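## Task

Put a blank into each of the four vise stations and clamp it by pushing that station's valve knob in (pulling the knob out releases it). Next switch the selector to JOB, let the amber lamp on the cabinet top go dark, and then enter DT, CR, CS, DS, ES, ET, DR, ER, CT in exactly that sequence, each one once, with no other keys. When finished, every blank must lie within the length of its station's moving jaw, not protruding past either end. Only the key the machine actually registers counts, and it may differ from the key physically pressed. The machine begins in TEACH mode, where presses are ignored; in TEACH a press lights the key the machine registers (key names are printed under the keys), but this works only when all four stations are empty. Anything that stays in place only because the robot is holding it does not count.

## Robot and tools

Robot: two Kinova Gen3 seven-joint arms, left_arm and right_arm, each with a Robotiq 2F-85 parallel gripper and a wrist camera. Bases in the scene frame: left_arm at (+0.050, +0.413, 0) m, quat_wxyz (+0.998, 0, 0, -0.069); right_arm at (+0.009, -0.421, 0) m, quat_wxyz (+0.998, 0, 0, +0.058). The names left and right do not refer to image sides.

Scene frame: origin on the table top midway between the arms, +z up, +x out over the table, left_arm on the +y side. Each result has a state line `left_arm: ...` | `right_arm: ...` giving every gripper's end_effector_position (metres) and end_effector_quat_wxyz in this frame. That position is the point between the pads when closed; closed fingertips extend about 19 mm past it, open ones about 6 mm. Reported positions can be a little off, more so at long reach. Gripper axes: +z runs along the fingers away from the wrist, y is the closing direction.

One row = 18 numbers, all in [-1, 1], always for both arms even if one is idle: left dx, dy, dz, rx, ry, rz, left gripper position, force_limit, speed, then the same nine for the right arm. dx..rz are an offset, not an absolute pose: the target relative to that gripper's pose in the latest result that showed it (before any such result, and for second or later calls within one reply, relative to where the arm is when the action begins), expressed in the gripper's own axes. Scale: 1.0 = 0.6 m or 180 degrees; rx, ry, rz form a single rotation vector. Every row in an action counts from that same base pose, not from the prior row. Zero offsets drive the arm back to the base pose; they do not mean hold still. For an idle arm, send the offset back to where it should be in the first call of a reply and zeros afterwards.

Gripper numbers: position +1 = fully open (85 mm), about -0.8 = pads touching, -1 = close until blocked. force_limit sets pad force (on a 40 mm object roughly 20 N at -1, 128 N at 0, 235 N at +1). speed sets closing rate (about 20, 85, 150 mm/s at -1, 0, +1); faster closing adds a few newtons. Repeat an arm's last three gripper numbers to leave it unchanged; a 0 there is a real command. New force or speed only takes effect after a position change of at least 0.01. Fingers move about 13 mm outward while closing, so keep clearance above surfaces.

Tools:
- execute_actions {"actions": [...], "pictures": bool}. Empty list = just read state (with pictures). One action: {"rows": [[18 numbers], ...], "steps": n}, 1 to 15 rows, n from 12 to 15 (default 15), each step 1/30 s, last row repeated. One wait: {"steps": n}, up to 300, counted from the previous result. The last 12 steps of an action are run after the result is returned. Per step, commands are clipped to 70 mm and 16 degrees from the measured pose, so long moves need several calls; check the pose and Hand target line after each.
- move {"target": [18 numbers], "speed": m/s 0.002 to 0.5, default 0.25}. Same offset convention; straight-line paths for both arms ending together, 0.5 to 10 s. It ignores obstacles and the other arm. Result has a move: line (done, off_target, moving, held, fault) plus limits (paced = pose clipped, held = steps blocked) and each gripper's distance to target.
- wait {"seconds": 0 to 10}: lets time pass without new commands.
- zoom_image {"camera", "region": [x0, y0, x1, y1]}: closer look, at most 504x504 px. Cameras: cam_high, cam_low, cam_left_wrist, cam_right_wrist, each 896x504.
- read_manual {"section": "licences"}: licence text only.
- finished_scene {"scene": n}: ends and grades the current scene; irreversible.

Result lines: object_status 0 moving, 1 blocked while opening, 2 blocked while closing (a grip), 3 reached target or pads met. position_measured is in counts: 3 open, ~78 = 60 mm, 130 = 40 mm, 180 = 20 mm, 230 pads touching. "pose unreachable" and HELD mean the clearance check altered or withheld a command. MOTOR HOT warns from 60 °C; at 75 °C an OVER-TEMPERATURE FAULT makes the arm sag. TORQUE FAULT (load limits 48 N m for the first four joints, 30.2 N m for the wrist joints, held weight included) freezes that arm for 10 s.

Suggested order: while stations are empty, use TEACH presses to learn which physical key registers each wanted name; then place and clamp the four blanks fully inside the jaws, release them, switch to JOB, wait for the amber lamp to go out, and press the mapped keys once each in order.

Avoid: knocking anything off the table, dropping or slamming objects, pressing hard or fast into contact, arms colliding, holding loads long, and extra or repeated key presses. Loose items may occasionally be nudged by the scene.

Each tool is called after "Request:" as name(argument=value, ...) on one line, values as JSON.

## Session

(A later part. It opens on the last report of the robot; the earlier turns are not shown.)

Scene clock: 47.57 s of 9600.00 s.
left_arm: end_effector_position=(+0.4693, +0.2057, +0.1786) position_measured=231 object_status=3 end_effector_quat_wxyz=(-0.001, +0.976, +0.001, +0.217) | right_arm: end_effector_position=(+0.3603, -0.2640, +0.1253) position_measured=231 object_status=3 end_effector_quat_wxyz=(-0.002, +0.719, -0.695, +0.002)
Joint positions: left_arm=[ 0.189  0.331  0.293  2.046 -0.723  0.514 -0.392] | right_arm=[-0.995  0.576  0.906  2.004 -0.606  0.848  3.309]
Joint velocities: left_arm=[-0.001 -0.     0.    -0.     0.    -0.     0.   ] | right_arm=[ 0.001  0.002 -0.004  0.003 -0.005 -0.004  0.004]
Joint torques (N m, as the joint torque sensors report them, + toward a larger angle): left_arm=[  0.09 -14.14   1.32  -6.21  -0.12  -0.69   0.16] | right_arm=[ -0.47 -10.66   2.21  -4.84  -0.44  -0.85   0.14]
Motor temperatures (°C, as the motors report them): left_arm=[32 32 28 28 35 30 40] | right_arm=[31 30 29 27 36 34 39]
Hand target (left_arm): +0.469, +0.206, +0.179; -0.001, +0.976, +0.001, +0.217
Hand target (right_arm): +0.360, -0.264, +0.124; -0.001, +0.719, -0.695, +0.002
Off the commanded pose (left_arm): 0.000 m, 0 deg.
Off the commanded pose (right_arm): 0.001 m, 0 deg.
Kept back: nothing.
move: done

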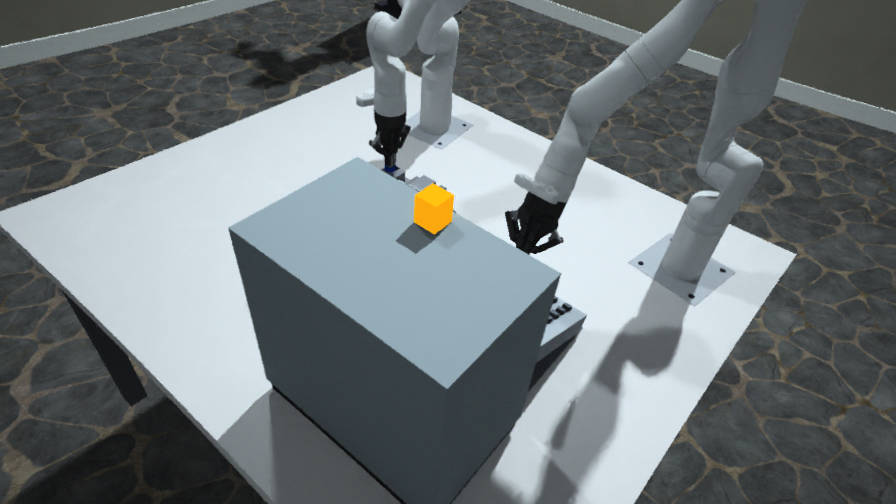

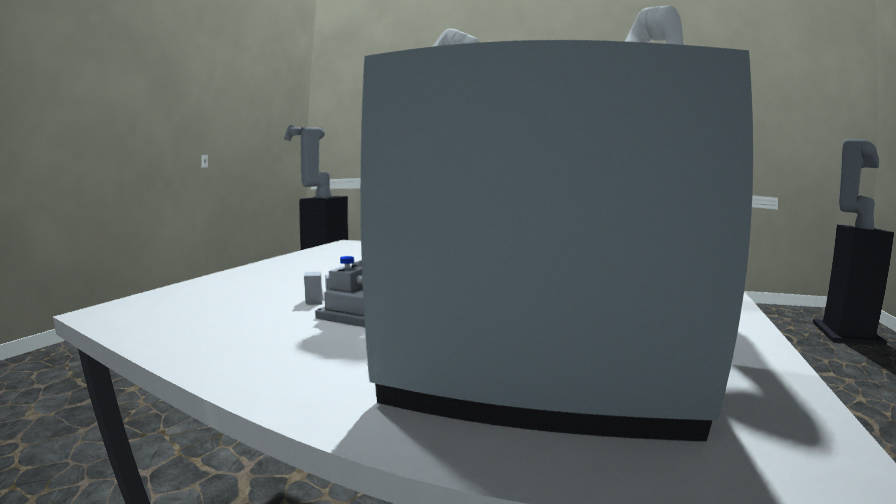

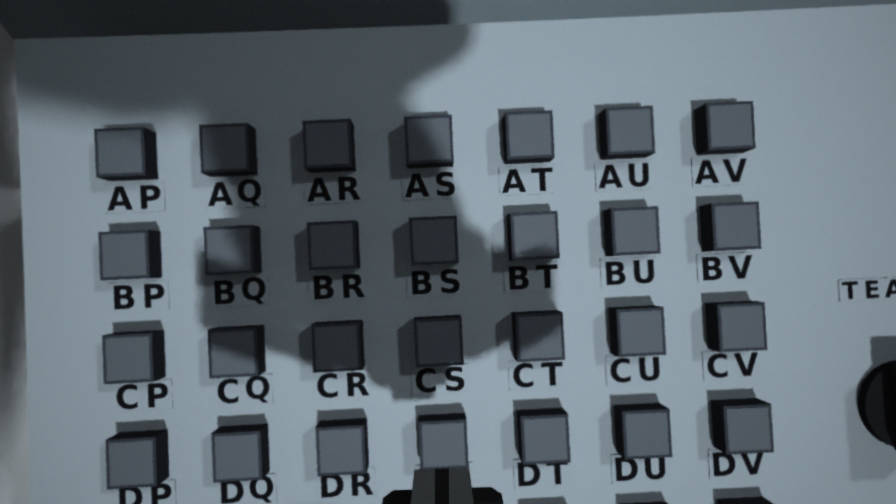

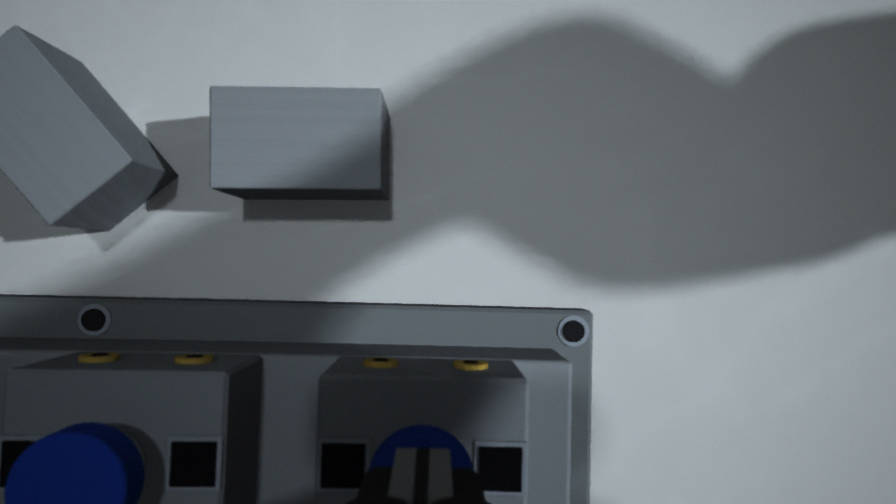

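Request:
move(target=[0,0,0,0,0,0,-1,-0.5,0.5,0,0,0.012,0,0,0,-1,-0.3,0.5], speed=0.015)

Scene clock: 48.53 s of 9600.00 s.
left_arm: end_effector_position=(+0.4693, +0.2057, +0.1786) position_measured=231 object_status=3 end_effector_quat_wxyz=(-0.001, +0.976, +0.001, +0.217) | right_arm: end_effector_position=(+0.3604, -0.2640, +0.1193) position_measured=231 object_status=3 end_effector_quat_wxyz=(-0.003, +0.719, -0.695, +0.001)
Joint positions: left_arm=[ 0.189  0.331  0.293  2.046 -0.723  0.514 -0.392] | right_arm=[-0.984  0.585  0.893  2.013 -0.622  0.832  3.323]
Joint velocities: left_arm=[-0.001  0.     0.001  0.    -0.001 -0.001 -0.   ] | right_arm=[ 0.002  0.004 -0.003  0.002 -0.003 -0.003  0.003]
Joint torques (N m, as the joint torque sensors report them, + toward a larger angle): left_arm=[  0.17 -14.09   1.32  -6.4   -0.14  -0.71   0.21] | right_arm=[ -0.4  -10.56   1.81  -5.05  -0.49  -1.    -0.01]
Motor temperatures (°C, as the motors report them): left_arm=[32 32 28 28 35 30 40] | right_arm=[31 30 29 27 36 34 39]
Hand target (left_arm): +0.469, +0.206, +0.179; -0.001, +0.976, +0.001, +0.217
Hand target (right_arm): +0.360, -0.264, +0.118; -0.002, +0.719, -0.695, +0.002
Off the commanded pose (left_arm): 0.000 m, 0 deg.
Off the commanded pose (right_arm): 0.001 m, 0 deg.
Kept back: nothing.
move: done

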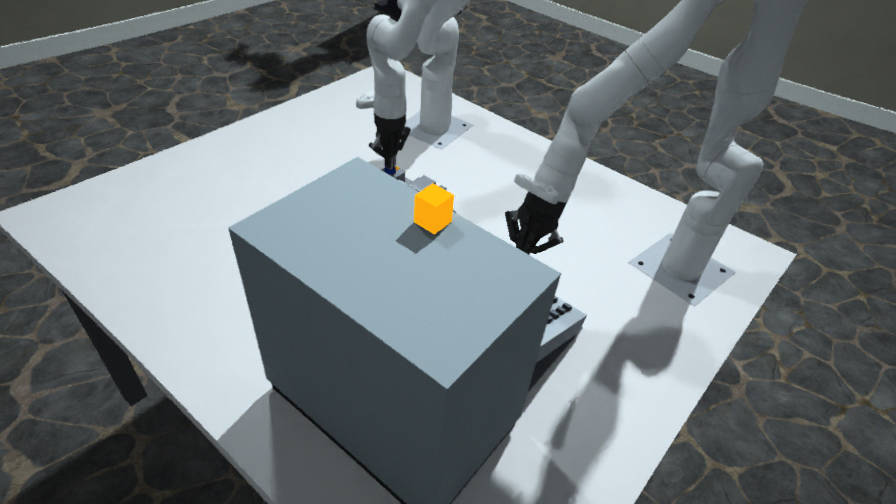

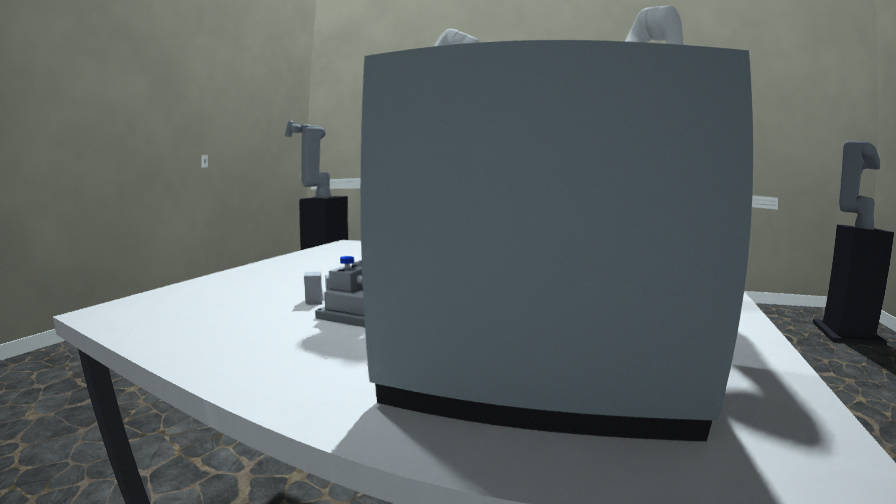

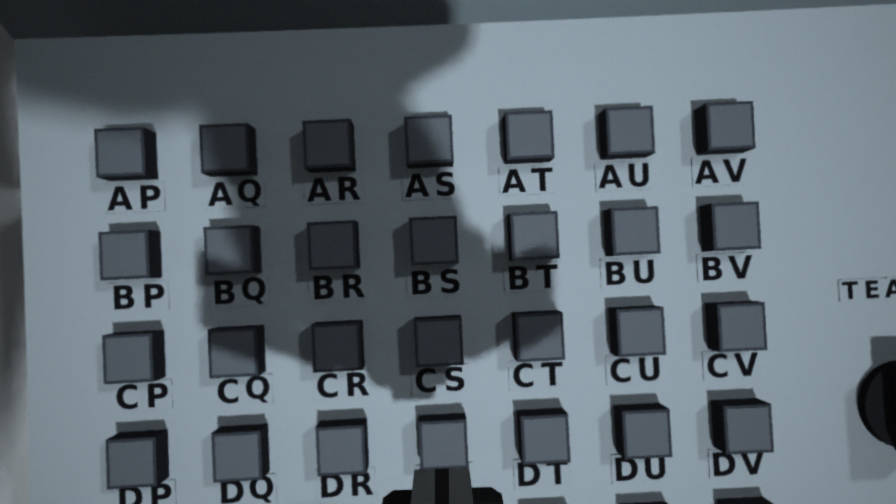

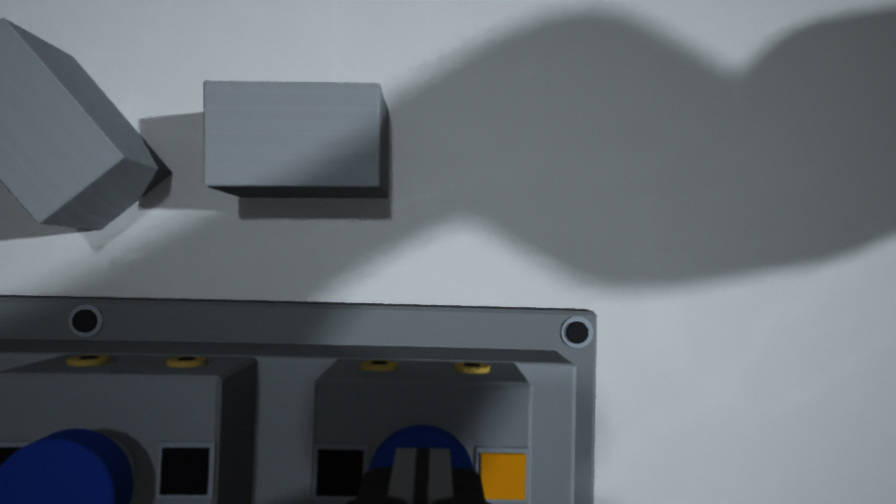

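Request:
move(target=[0,0,0,0,0,0,-1,-0.5,0.5,0,0,0.007,0,0,0,-1,-0.3,0.5], speed=0.015)

Scene clock: 49.57 s of 9600.00 s.
left_arm: end_effector_position=(+0.4693, +0.2057, +0.1786) position_measured=231 object_status=3 end_effector_quat_wxyz=(-0.001, +0.976, +0.001, +0.217) | right_arm: end_effector_position=(+0.3605, -0.2640, +0.1174) position_measured=231 object_status=3 end_effector_quat_wxyz=(-0.004, +0.718, -0.696, +0.000)
Joint positions: left_arm=[ 0.189  0.331  0.293  2.046 -0.723  0.514 -0.392] | right_arm=[-0.978  0.587  0.887  2.017 -0.63   0.825  3.331]
Joint velocities: left_arm=[-0.001  0.001  0.     0.     0.    -0.001  0.   ] | right_arm=[ 0.001 -0.001  0.     0.001 -0.002 -0.001  0.002]
Joint torques (N m, as the joint torque sensors report them, + toward a larger angle): left_arm=[  0.11 -14.1    1.36  -6.2   -0.11  -0.71   0.18] | right_arm=[-0.06 -7.95  0.75 -4.53 -0.78 -1.76 -0.17]
Motor temperatures (°C, as the motors report them): left_arm=[32 32 28 28 35 30 40] | right_arm=[31 30 29 27 36 34 39]
Hand target (left_arm): +0.469, +0.206, +0.179; -0.001, +0.976, +0.001, +0.217
Hand target (right_arm): +0.360, -0.264, +0.115; -0.003, +0.719, -0.696, +0.001
Off the commanded pose (left_arm): 0.000 m, 0 deg.
Off the commanded pose (right_arm): 0.002 m, 0 deg.
Kept back: nothing.
move: done

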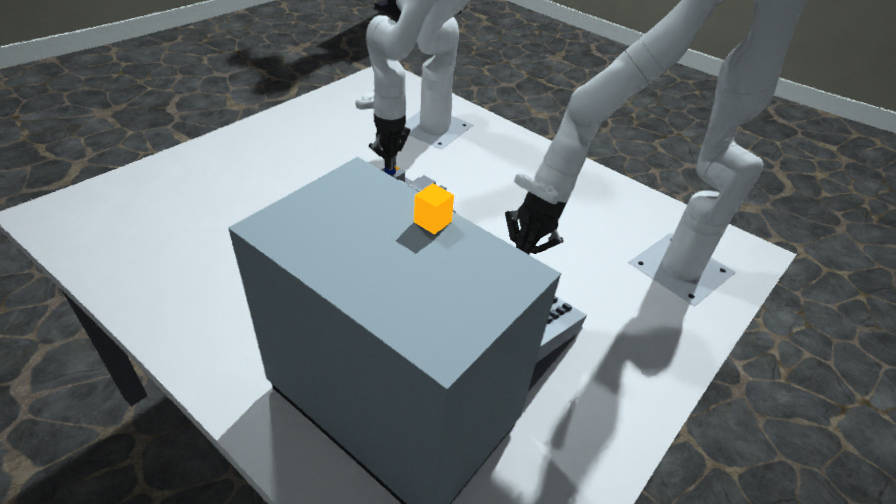

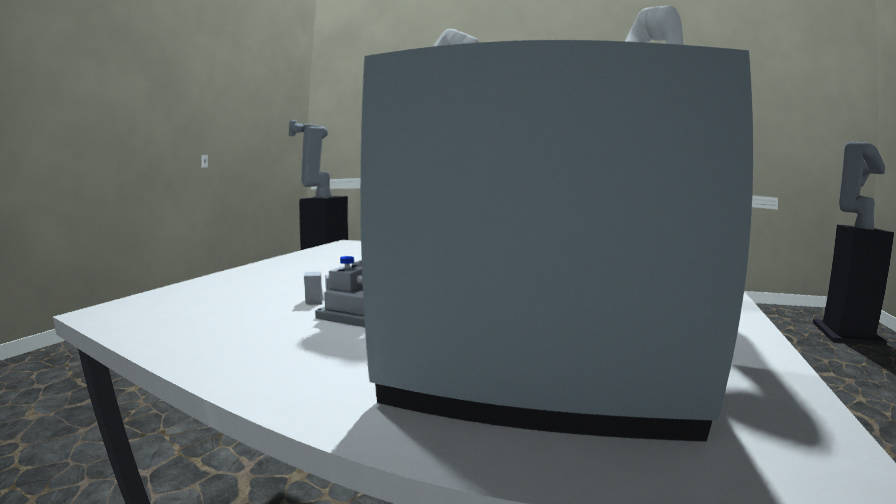

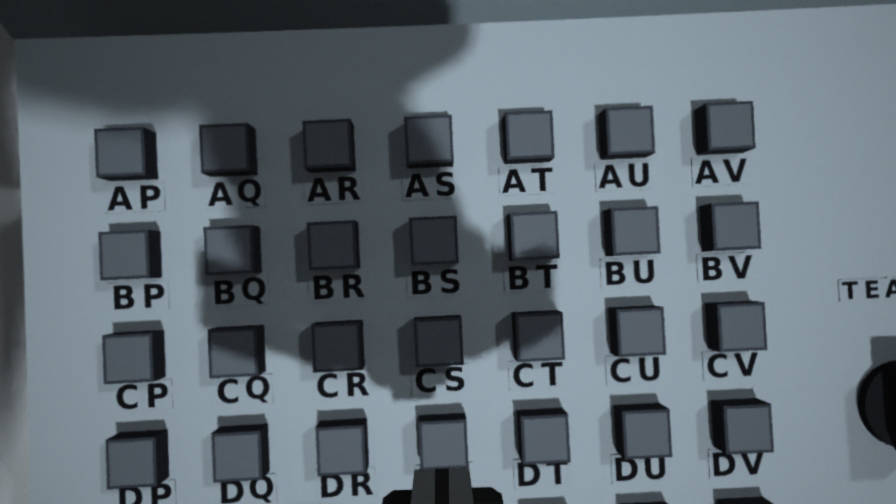

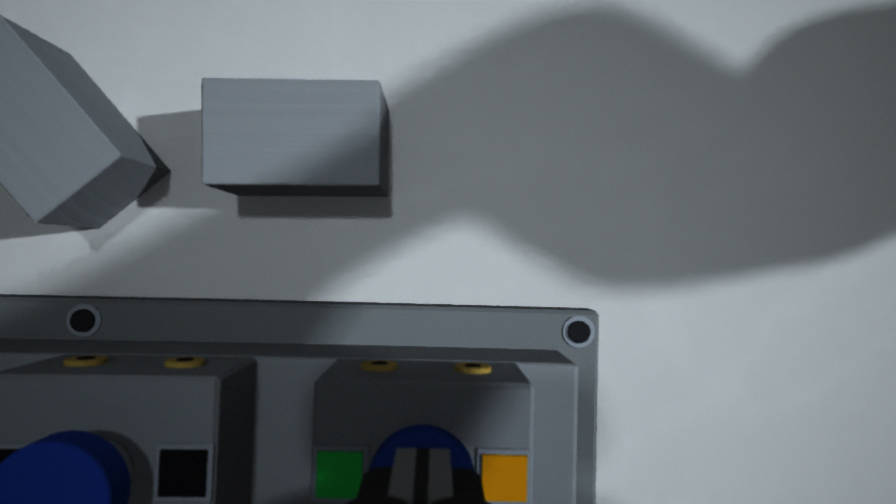

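Request:
move(target=[0,0,0,0,0,0,-1,-0.5,0.5,0.171,-0.078,-0.03,0,0.002,0,0.69,-0.3,0], speed=0.2)

Request:
move(target=[0,0,0,0,0,0,-1,-0.5,0.5,0,0,0.115,0,0,0,0.69,-0.3,0], speed=0.15)

Scene clock: 51.87 s of 9600.00 s.
left_arm: end_effector_position=(+0.4693, +0.2057, +0.1786) position_measured=231 object_status=3 end_effector_quat_wxyz=(-0.001, +0.976, +0.001, +0.217) | right_arm: end_effector_position=(+0.4111, -0.3649, +0.1354) position_measured=43 object_status=0 end_effector_quat_wxyz=(-0.002, +0.718, -0.696, +0.003)
Joint positions: left_arm=[ 0.189  0.331  0.293  2.046 -0.723  0.514 -0.392] | right_arm=[-0.688  0.589  0.893  1.926 -0.584  0.9    3.557]
Joint velocities: left_arm=[ 0.  0.  0.  0. -0. -0. -0.] | right_arm=[ 0.004  0.001 -0.001 -0.001 -0.     0.     0.001]
Joint torques (N m, as the joint torque sensors report them, + toward a larger angle): left_arm=[  0.06 -14.16   1.32  -6.26  -0.19  -0.75   0.2 ] | right_arm=[ -0.26 -13.34   3.08  -5.57   0.22  -0.25  -0.02]
Motor temperatures (°C, as the motors report them): left_arm=[32 32 28 28 35 30 40] | right_arm=[31 30 29 27 36 34 39]
Hand target (left_arm): +0.469, +0.206, +0.179; -0.001, +0.976, +0.001, +0.217
Hand target (right_arm): +0.411, -0.365, +0.135; -0.002, +0.718, -0.696, +0.003
Off the commanded pose (left_arm): 0.000 m, 0 deg.
Off the commanded pose (right_arm): 0.001 m, 0 deg.
Kept back: nothing.
move: done

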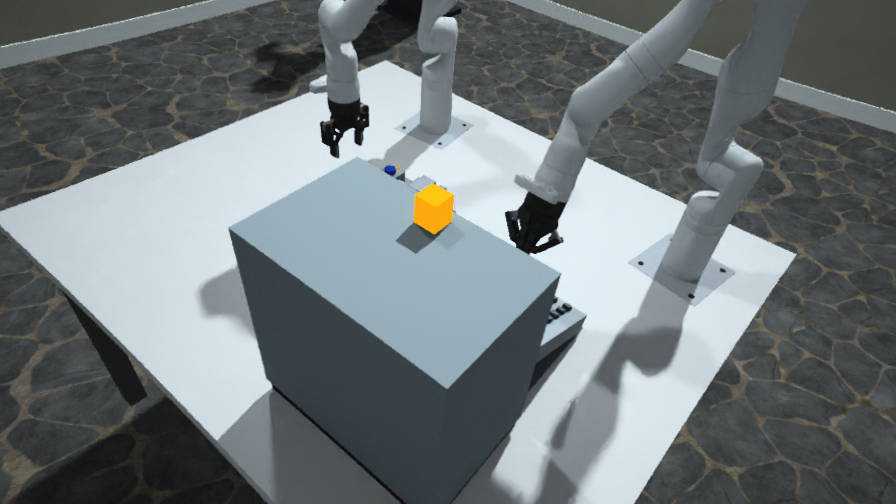

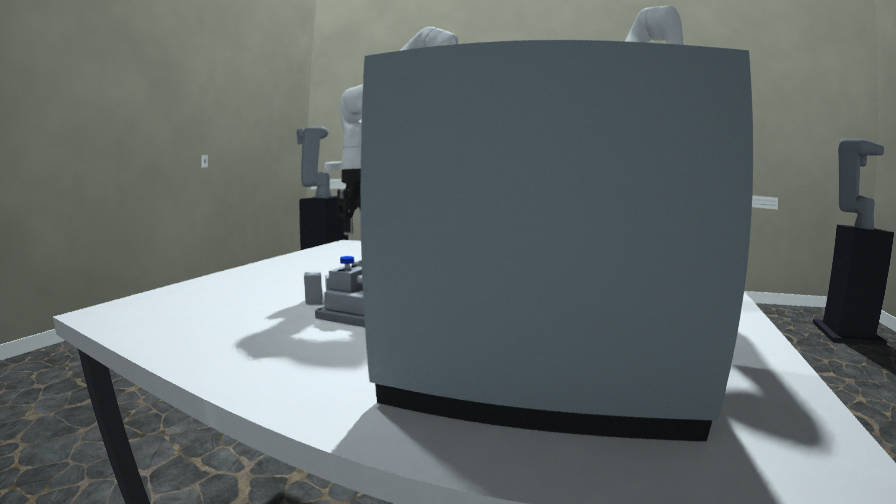

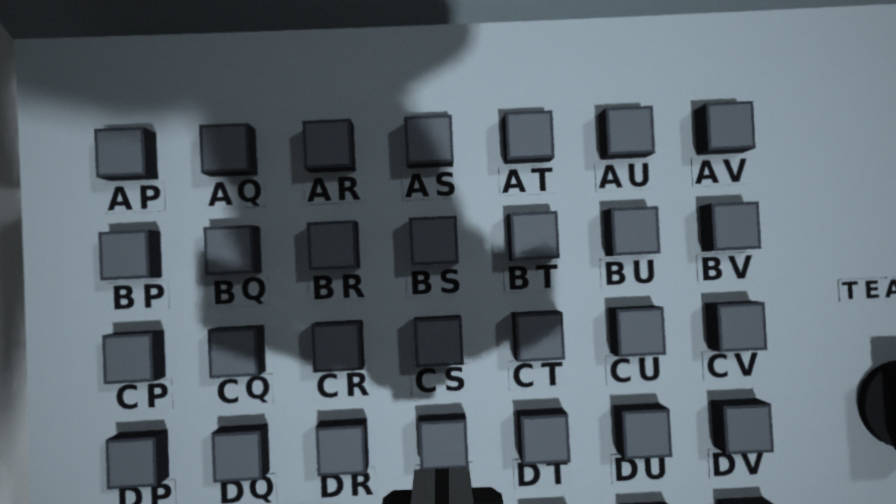

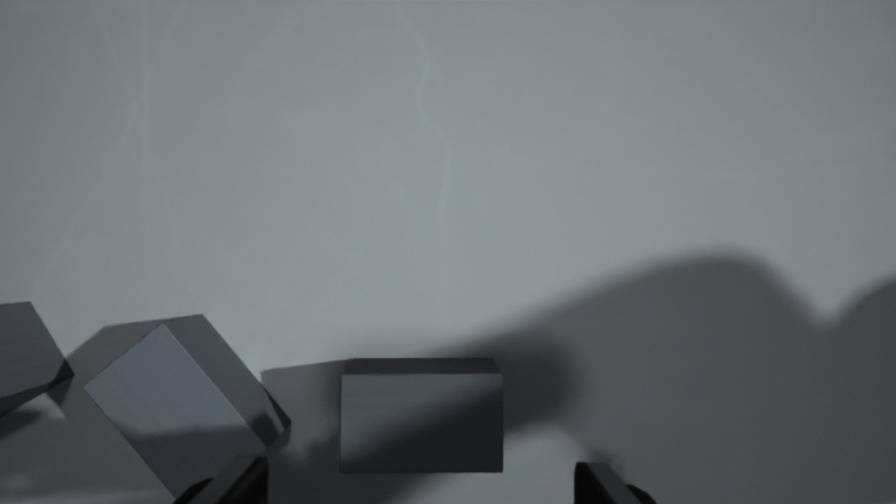

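Scene clock: 52.83 s of 9600.00 s.
left_arm: end_effector_position=(+0.4693, +0.2057, +0.1786) position_measured=231 object_status=3 end_effector_quat_wxyz=(-0.001, +0.976, +0.001, +0.217) | right_arm: end_effector_position=(+0.4116, -0.3650, +0.0665) position_measured=43 object_status=3 end_effector_quat_wxyz=(-0.003, +0.718, -0.696, +0.003)
Joint positions: left_arm=[ 0.189  0.331  0.293  2.046 -0.723  0.514 -0.392] | right_arm=[-0.596  0.707  0.763  1.993 -0.736  0.731  3.68 ]
Joint velocities: left_arm=[ 0.001  0.001  0.     0.     0.001 -0.002  0.001] | right_arm=[ 0.006  0.005 -0.001 -0.001 -0.001 -0.001  0.002]
Joint torques (N m, as the joint torque sensors report them, + toward a larger angle): left_arm=[  0.17 -14.05   1.4   -6.26  -0.16  -0.68   0.21] | right_arm=[ -0.12 -15.32   3.25  -4.03  -0.04  -0.48  -0.14]
Motor temperatures (°C, as the motors report them): left_arm=[32 32 28 28 35 30 40] | right_arm=[31 30 29 27 36 34 39]
Hand target (left_arm): +0.469, +0.206, +0.179; -0.001, +0.976, +0.001, +0.217
Hand target (right_arm): +0.412, -0.365, +0.066; -0.002, +0.718, -0.696, +0.003
Off the commanded pose (left_arm): 0.000 m, 0 deg.
Off the commanded pose (right_arm): 0.000 m, 0 deg.
Kept back: nothing.
move: done

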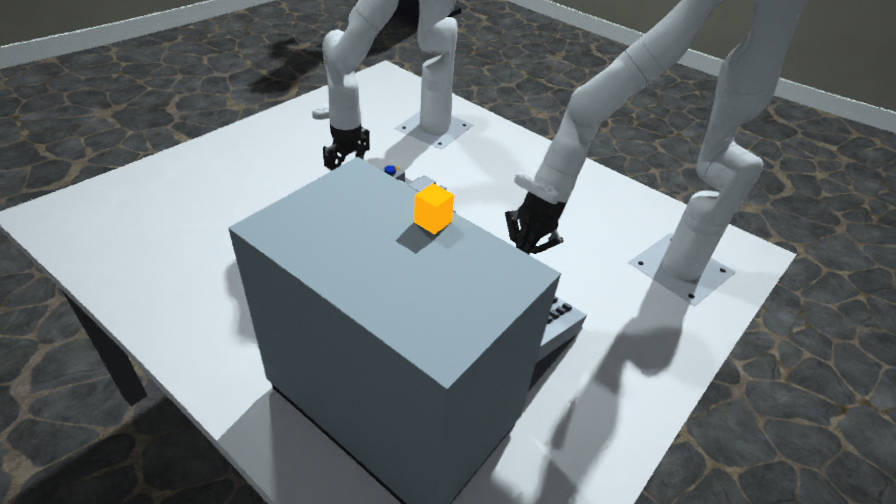

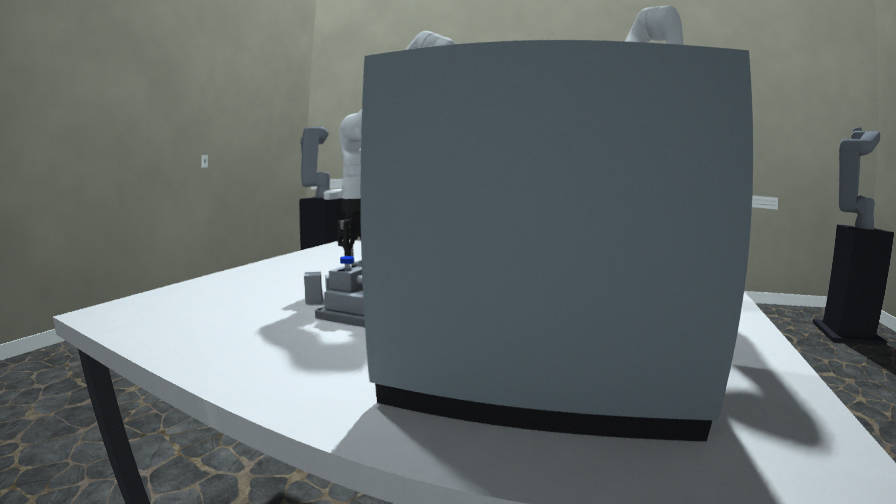

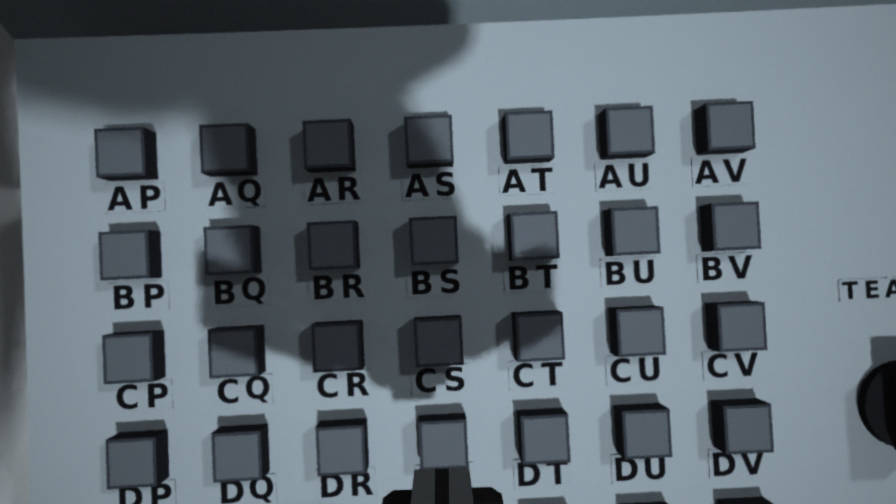

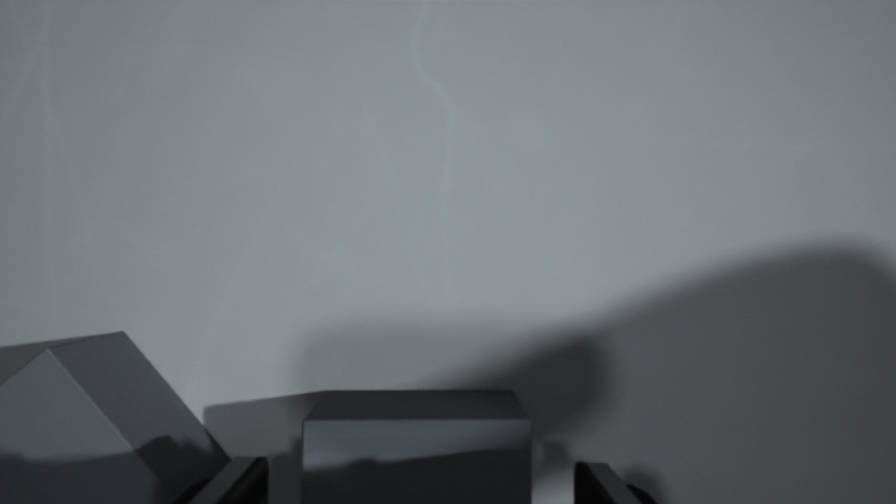

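Request:
execute_actions(actions=[{"rows":[[0,0,0,0,0,0,-1,-0.5,0.5,0,-0.001,0.005,0,0,-0.004,0.69,-0.3,0],[0,0,0,0,0,0,-1,-0.5,0.5,0,-0.002,0.011,0,0,-0.008,0.69,-0.3,0],[0,0,0,0,0,0,-1,-0.5,0.5,0,-0.002,0.018,0,0,-0.008,0.69,-0.3,0],[0,0,0,0,0,0,-1,-0.5,0.5,0,-0.002,0.025,0,0,-0.008,0.69,-0.3,0],[0,0,0,0,0,0,-1,-0.5,0.5,0,-0.002,0.032,0,0,-0.008,0.69,-0.3,0],[0,0,0,0,0,0,-1,-0.5,0.5,0,-0.002,0.039,0,0,-0.008,0.69,-0.3,0],[0,0,0,0,0,0,-1,-0.5,0.5,0,-0.002,0.045,0,0,-0.008,0.69,-0.3,0],[0,0,0,0,0,0,-1,-0.5,0.5,0,-0.002,0.05,0,0,-0.008,0.69,-0.3,0],[0,0,0,0,0,0,-1,-0.5,0.5,0,-0.002,0.054,0,0,-0.008,0.69,-0.3,0]],"steps":15}])

Request:
execute_actions(actions=[{"steps":24}])

Request:
execute_actions(actions=[{"rows":[[0,0,0,0,0,0,-1,-0.5,0.5,0,0,0,0,0,0,-1,-0.3,-0.3]],"steps":15}])

Request:
execute_actions(actions=[{"steps":18}])

Scene clock: 54.30 s of 9600.00 s.
left_arm: end_effector_position=(+0.4693, +0.2057, +0.1786) position_measured=231 object_status=3 end_effector_quat_wxyz=(-0.001, +0.976, +0.001, +0.217) | right_arm: end_effector_position=(+0.4122, -0.3661, +0.0635) position_measured=43 object_status=3 end_effector_quat_wxyz=(-0.002, +0.721, -0.693, +0.003)
Joint positions: left_arm=[ 0.189  0.331  0.293  2.046 -0.723  0.514 -0.392] | right_arm=[-0.588  0.713  0.756  1.993 -0.74   0.724  3.692]
Joint velocities: left_arm=[ 0.001 -0.    -0.     0.    -0.     0.001  0.001] | right_arm=[ 0.111  0.11  -0.15   0.006 -0.086 -0.141  0.209]
Joint torques (N m, as the joint torque sensors report them, + toward a larger angle): left_arm=[  0.14 -14.12   1.23  -6.21  -0.11  -0.69   0.24] | right_arm=[ -0.59 -14.05   3.24  -4.09   0.05  -0.29  -0.06]
Motor temperatures (°C, as the motors report them): left_arm=[32 32 28 28 35 30 40] | right_arm=[31 30 29 27 36 34 39]
Steps of this call (steps 1 to 41: nothing new was sent; steps 42 to 44: the first 3 steps of this action). Readings (end_effector_position | what the end effector reports):
42: left_arm (+0.4693, +0.2057, +0.1786) | right_arm (+0.4117, -0.3654, +0.0661) | left_arm position_measured=231 object_status=3 | right_arm position_measured=43 object_status=3
43: left_arm (+0.4693, +0.2057, +0.1786) | right_arm (+0.4119, -0.3658, +0.0651) | left_arm position_measured=231 object_status=3 | right_arm position_measured=43 object_status=3
44: the state above

Scene clock: 55.10 s of 9600.00 s.
left_arm: end_effector_position=(+0.4693, +0.2057, +0.1786) position_measured=231 object_status=3 end_effector_quat_wxyz=(-0.001, +0.976, +0.001, +0.217) | right_arm: end_effector_position=(+0.4131, -0.3650, +0.0341) position_measured=43 object_status=3 end_effector_quat_wxyz=(-0.003, +0.727, -0.687, +0.003)
Joint positions: left_arm=[ 0.189  0.331  0.293  2.046 -0.723  0.514 -0.392] | right_arm=[-0.544  0.765  0.686  2.008 -0.805  0.652  3.76 ]
Joint velocities: left_arm=[ 0.001  0.     0.    -0.     0.001 -0.001  0.   ] | right_arm=[ 0.     0.001 -0.    -0.    -0.001 -0.001  0.   ]
Joint torques (N m, as the joint torque sensors report them, + toward a larger angle): left_arm=[  0.09 -14.08   1.33  -6.3   -0.14  -0.79   0.21] | right_arm=[ -0.23 -15.58   3.09  -3.41  -0.01  -0.31   0.05]
Motor temperatures (°C, as the motors report them): left_arm=[32 32 28 28 35 30 40] | right_arm=[31 30 29 27 36 34 39]
Hand target (left_arm): +0.469, +0.206, +0.179; -0.001, +0.976, +0.001, +0.217
Hand target (right_arm): +0.413, -0.365, +0.034; -0.002, +0.727, -0.687, +0.003
Off the commanded pose (left_arm): 0.000 m, 0 deg.
Off the commanded pose (right_arm): 0.000 m, 0 deg.
Kept back: nothing.
Steps of this call (steps 1 to 12: the last 12 steps of your previous action; steps 13 to 24: nothing new was sent). Readings (end_effector_position | what the end effector reports):
1: left_arm (+0.4693, +0.2057, +0.1786) | right_arm (+0.4124, -0.3662, +0.0612) | left_arm position_measured=231 object_status=3 | right_arm position_measured=43 object_status=3
2: left_arm (+0.4693, +0.2057, +0.1786) | right_arm (+0.4125, -0.3662, +0.0584) | left_arm position_measured=231 object_status=3 | right_arm position_measured=43 object_status=3
4: left_arm (+0.4693, +0.2057, +0.1786) | right_arm (+0.4125, -0.3659, +0.0518) | left_arm position_measured=231 object_status=3 | right_arm position_measured=43 object_status=3
8: left_arm (+0.4693, +0.2057, +0.1786) | right_arm (+0.4126, -0.3650, +0.0394) | left_arm position_measured=231 object_status=3 | right_arm position_measured=43 object_status=3
24: the state above

Scene clock: 55.20 s of 9600.00 s.
left_arm: end_effector_position=(+0.4693, +0.2057, +0.1786) position_measured=231 object_status=3 end_effector_quat_wxyz=(-0.001, +0.976, +0.001, +0.217) | right_arm: end_effector_position=(+0.4131, -0.3650, +0.0341) position_measured=47 object_status=0 end_effector_quat_wxyz=(-0.003, +0.727, -0.687, +0.003)
Joint positions: left_arm=[ 0.189  0.331  0.293  2.046 -0.723  0.514 -0.392] | right_arm=[-0.544  0.765  0.686  2.008 -0.805  0.652  3.76 ]
Joint velocities: left_arm=[ 0.     0.    -0.001 -0.     0.001  0.001 -0.   ] | right_arm=[ 0.     0.    -0.    -0.001 -0.    -0.    -0.   ]
Joint torques (N m, as the joint torque sensors report them, + toward a larger angle): left_arm=[  0.03 -14.13   1.36  -6.28  -0.1   -0.69   0.22] | right_arm=[ -0.27 -15.59   3.31  -3.39   0.09  -0.26  -0.03]
Motor temperatures (°C, as the motors report them): left_arm=[32 32 28 28 35 30 40] | right_arm=[31 30 29 27 36 34 39]
Steps of this call (steps 1 to 3: the first 3 steps of this action). Readings (end_effector_position | what the end effector reports):
1: left_arm (+0.4693, +0.2057, +0.1786) | right_arm (+0.4131, -0.3650, +0.0341) | left_arm position_measured=231 object_status=3 | right_arm position_measured=43 object_status=0
2: left_arm (+0.4693, +0.2057, +0.1786) | right_arm (+0.4131, -0.3650, +0.0341) | left_arm position_measured=231 object_status=3 | right_arm position_measured=44 object_status=0
3: the state above

Scene clock: 55.80 s of 9600.00 s.
left_arm: end_effector_position=(+0.4693, +0.2057, +0.1786) position_measured=231 object_status=3 end_effector_quat_wxyz=(-0.001, +0.976, +0.001, +0.217) | right_arm: end_effector_position=(+0.4132, -0.3650, +0.0345) position_measured=80 object_status=2 end_effector_quat_wxyz=(-0.003, +0.727, -0.687, +0.003)
Joint positions: left_arm=[ 0.189  0.331  0.293  2.046 -0.723  0.514 -0.392] | right_arm=[-0.544  0.764  0.687  2.008 -0.805  0.652  3.76 ]
Joint velocities: left_arm=[-0.002  0.    -0.     0.001 -0.    -0.001  0.001] | right_arm=[ 0.003  0.    -0.     0.     0.001  0.    -0.001]
Joint torques (N m, as the joint torque sensors report them, + toward a larger angle): left_arm=[  0.17 -14.1    1.33  -6.22  -0.19  -0.78   0.21] | right_arm=[ -0.25 -14.88   2.83  -3.31   0.01  -0.36  -0.05]
Motor temperatures (°C, as the motors report them): left_arm=[32 32 28 28 35 30 40] | right_arm=[31 30 29 27 36 34 39]
Hand target (left_arm): +0.469, +0.206, +0.179; -0.001, +0.976, +0.001, +0.217
Hand target (right_arm): +0.413, -0.365, +0.034; -0.003, +0.727, -0.687, +0.003
Off the commanded pose (left_arm): 0.000 m, 0 deg.
Off the commanded pose (right_arm): 0.000 m, 0 deg.
Kept back: nothing.
Steps of this call (steps 1 to 12: the last 12 steps of your previous action; steps 13 to 18: nothing new was sent). Readings (end_effector_position | what the end effector reports):
1: left_arm (+0.4693, +0.2057, +0.1786) | right_arm (+0.4131, -0.3650, +0.0341) | left_arm position_measured=231 object_status=3 | right_arm position_measured=52 object_status=0
2: left_arm (+0.4693, +0.2057, +0.1786) | right_arm (+0.4131, -0.3650, +0.0341) | left_arm position_measured=231 object_status=3 | right_arm position_measured=57 object_status=0
4: left_arm (+0.4693, +0.2057, +0.1786) | right_arm (+0.4131, -0.3650, +0.0341) | left_arm position_measured=231 object_status=3 | right_arm position_measured=68 object_status=0
8: left_arm (+0.4693, +0.2057, +0.1786) | right_arm (+0.4132, -0.3650, +0.0345) | left_arm position_measured=231 object_status=3 | right_arm position_measured=80 object_status=0
18: the state above

Request:
move(target=[0,0.276,-0.03,0,0,0,0,-0.5,0.5,0,0,-0.21,0,0,0,-1,-0.3,-0.3], speed=0.25)

Request:
move(target=[0,0,0,0,0,0,0,-0.5,0.5,-0.343,-0.069,0,0,0,0.008,-1,-0.3,-0.3], speed=0.25)

Scene clock: 61.40 s of 9600.00 s.
left_arm: end_effector_position=(+0.4630, +0.0405, +0.1960) position_measured=129 object_status=3 end_effector_quat_wxyz=(-0.001, +0.976, +0.001, +0.218) | right_arm: end_effector_position=(+0.4122, -0.3647, +0.1605) position_measured=80 object_status=2 end_effector_quat_wxyz=(-0.003, +0.727, -0.686, +0.003)
Joint positions: left_arm=[ 0.509  0.528  0.342  1.658 -0.727  0.837 -0.187] | right_arm=[-0.709  0.544  0.916  1.889 -0.525  0.96   3.531]
Joint velocities: left_arm=[ 0.003  0.006  0.001 -0.003 -0.002  0.001 -0.   ] | right_arm=[-0.002 -0.002 -0.    -0.     0.002  0.002 -0.001]
Joint torques (N m, as the joint torque sensors report them, + toward a larger angle): left_arm=[  0.59 -18.6    2.3   -7.    -0.5   -0.52   0.2 ] | right_arm=[ -0.39 -13.72   3.15  -6.49   0.03  -0.23   0.04]
Motor temperatures (°C, as the motors report them): left_arm=[32 32 28 28 35 30 40] | right_arm=[31 30 29 27 36 34 39]
Hand target (left_arm): +0.463, +0.040, +0.196; -0.001, +0.976, +0.000, +0.218
Hand target (right_arm): +0.412, -0.365, +0.161; -0.003, +0.727, -0.686, +0.003
Off the commanded pose (left_arm): 0.002 m, 0 deg.
Off the commanded pose (right_arm): 0.000 m, 0 deg.
Kept back: nothing.
After step 90, 1.33 s passed at rest.
move: done

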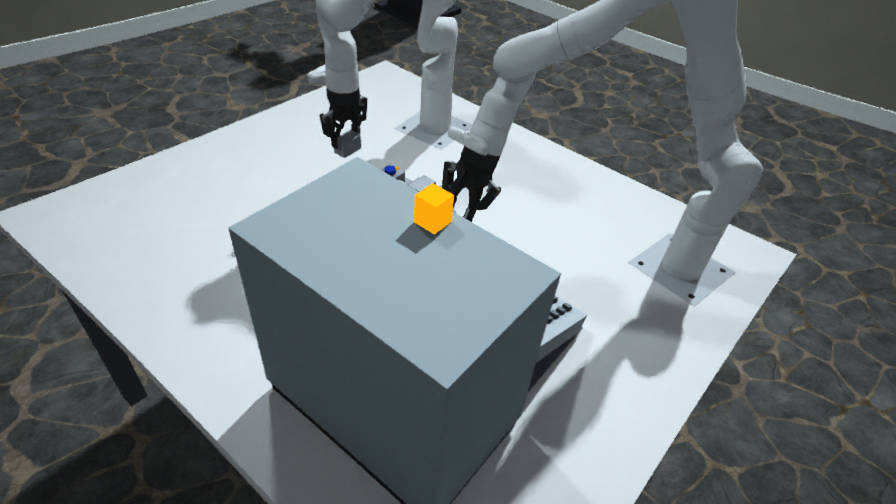

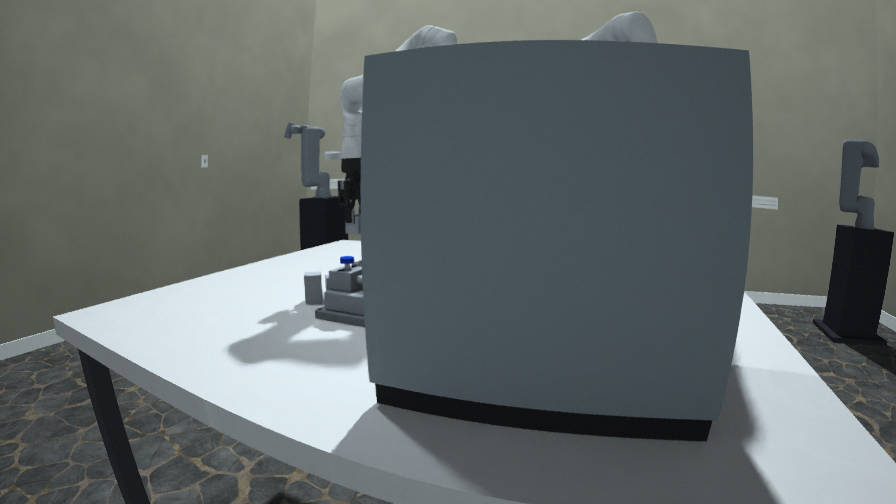

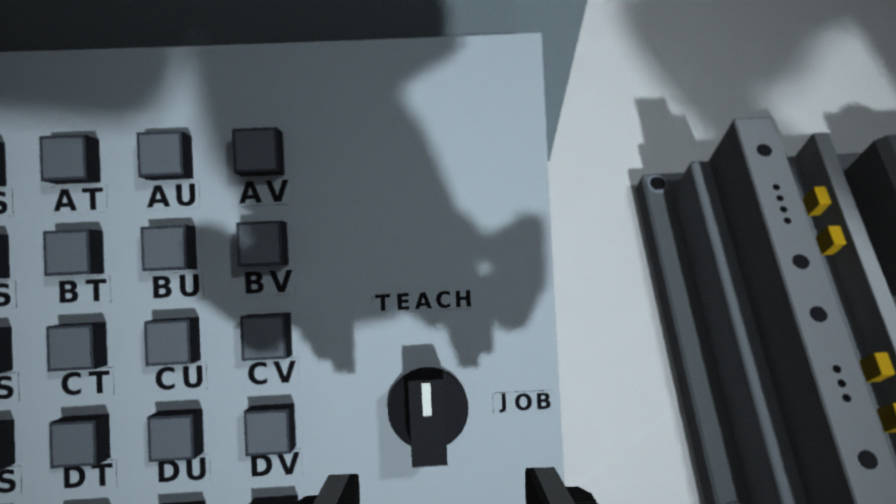

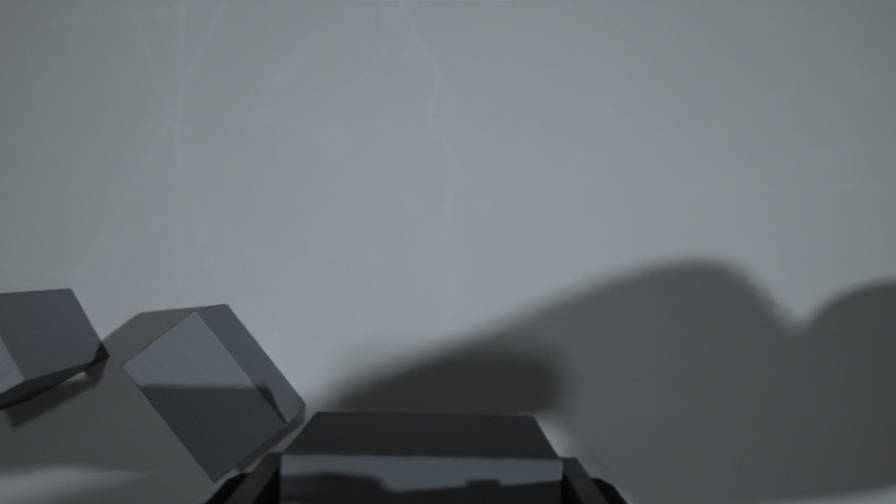

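Scene clock: 62.77 s of 9600.00 s.
left_arm: end_effector_position=(+0.4630, +0.0405, +0.1960) position_measured=129 object_status=3 end_effector_quat_wxyz=(-0.001, +0.976, +0.001, +0.218) | right_arm: end_effector_position=(+0.4403, -0.1564, +0.1604) position_measured=80 object_status=2 end_effector_quat_wxyz=(-0.003, +0.719, -0.695, +0.002)
Joint positions: left_arm=[ 0.509  0.528  0.342  1.658 -0.727  0.837 -0.187] | right_arm=[-0.976  0.74   0.868  1.542 -0.602  1.136  3.077]
Joint velocities: left_arm=[ 0.001 -0.     0.    -0.001 -0.     0.002 -0.001] | right_arm=[ 0.002  0.008 -0.001 -0.006  0.002  0.004 -0.005]
Joint torques (N m, as the joint torque sensors report them, + toward a larger angle): left_arm=[  0.02 -18.51   1.82  -6.97  -0.49  -0.47   0.14] | right_arm=[ -0.19 -18.89   4.28  -7.1    0.11  -0.41  -0.04]
Motor temperatures (°C, as the motors report them): left_arm=[32 32 28 28 35 30 40] | right_arm=[31 30 29 27 36 34 39]
Hand target (left_arm): +0.463, +0.041, +0.196; -0.001, +0.976, +0.001, +0.218
Hand target (right_arm): +0.440, -0.156, +0.160; -0.003, +0.719, -0.695, +0.002
Off the commanded pose (left_arm): 0.000 m, 0 deg.
Off the commanded pose (right_arm): 0.001 m, 0 deg.
Kept back: nothing.
move: done

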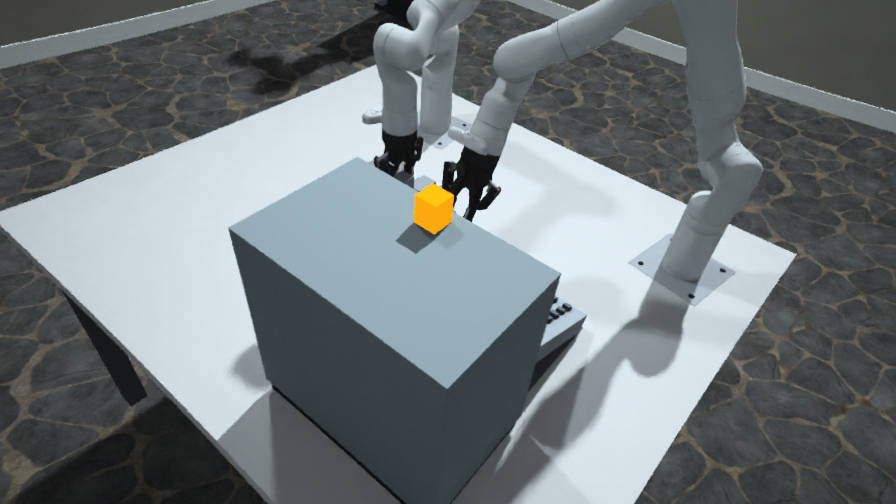

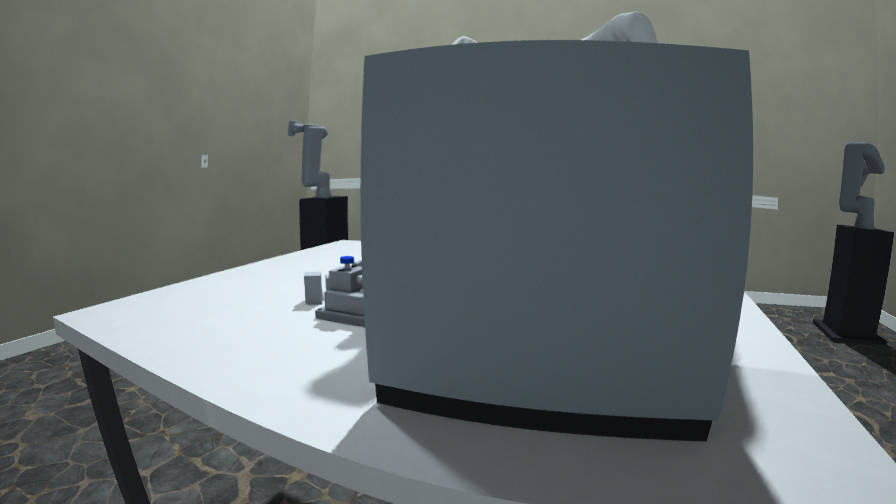

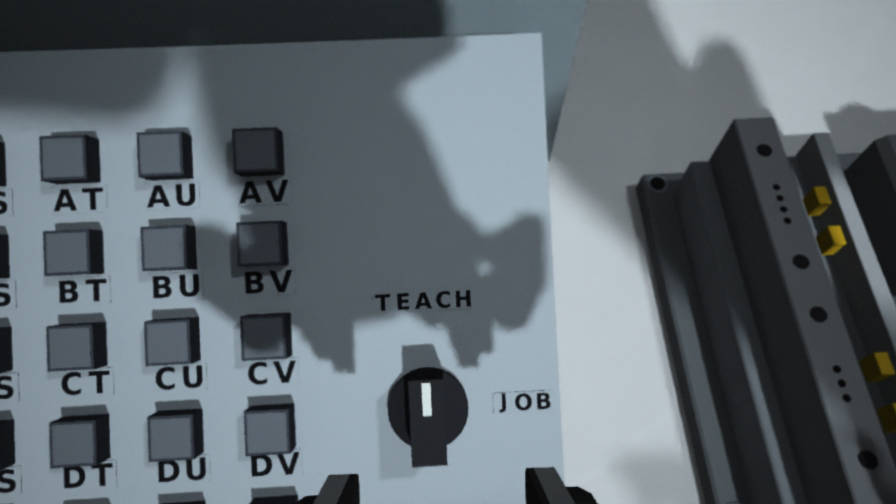

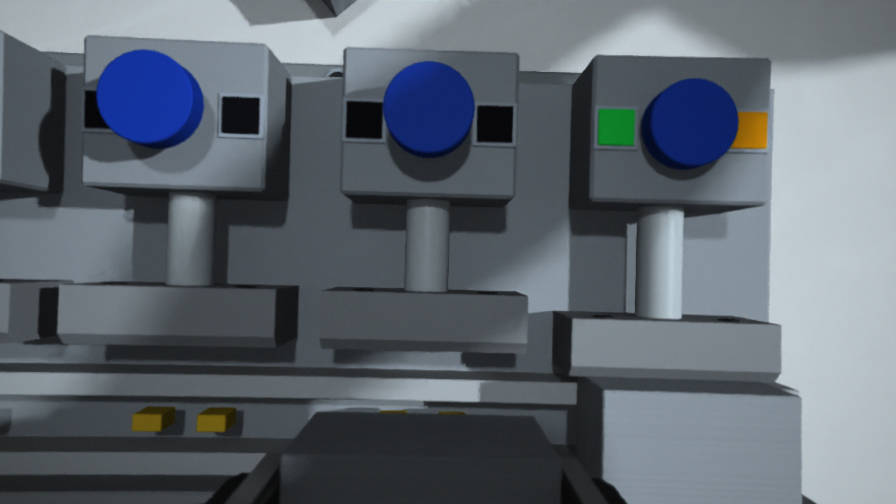

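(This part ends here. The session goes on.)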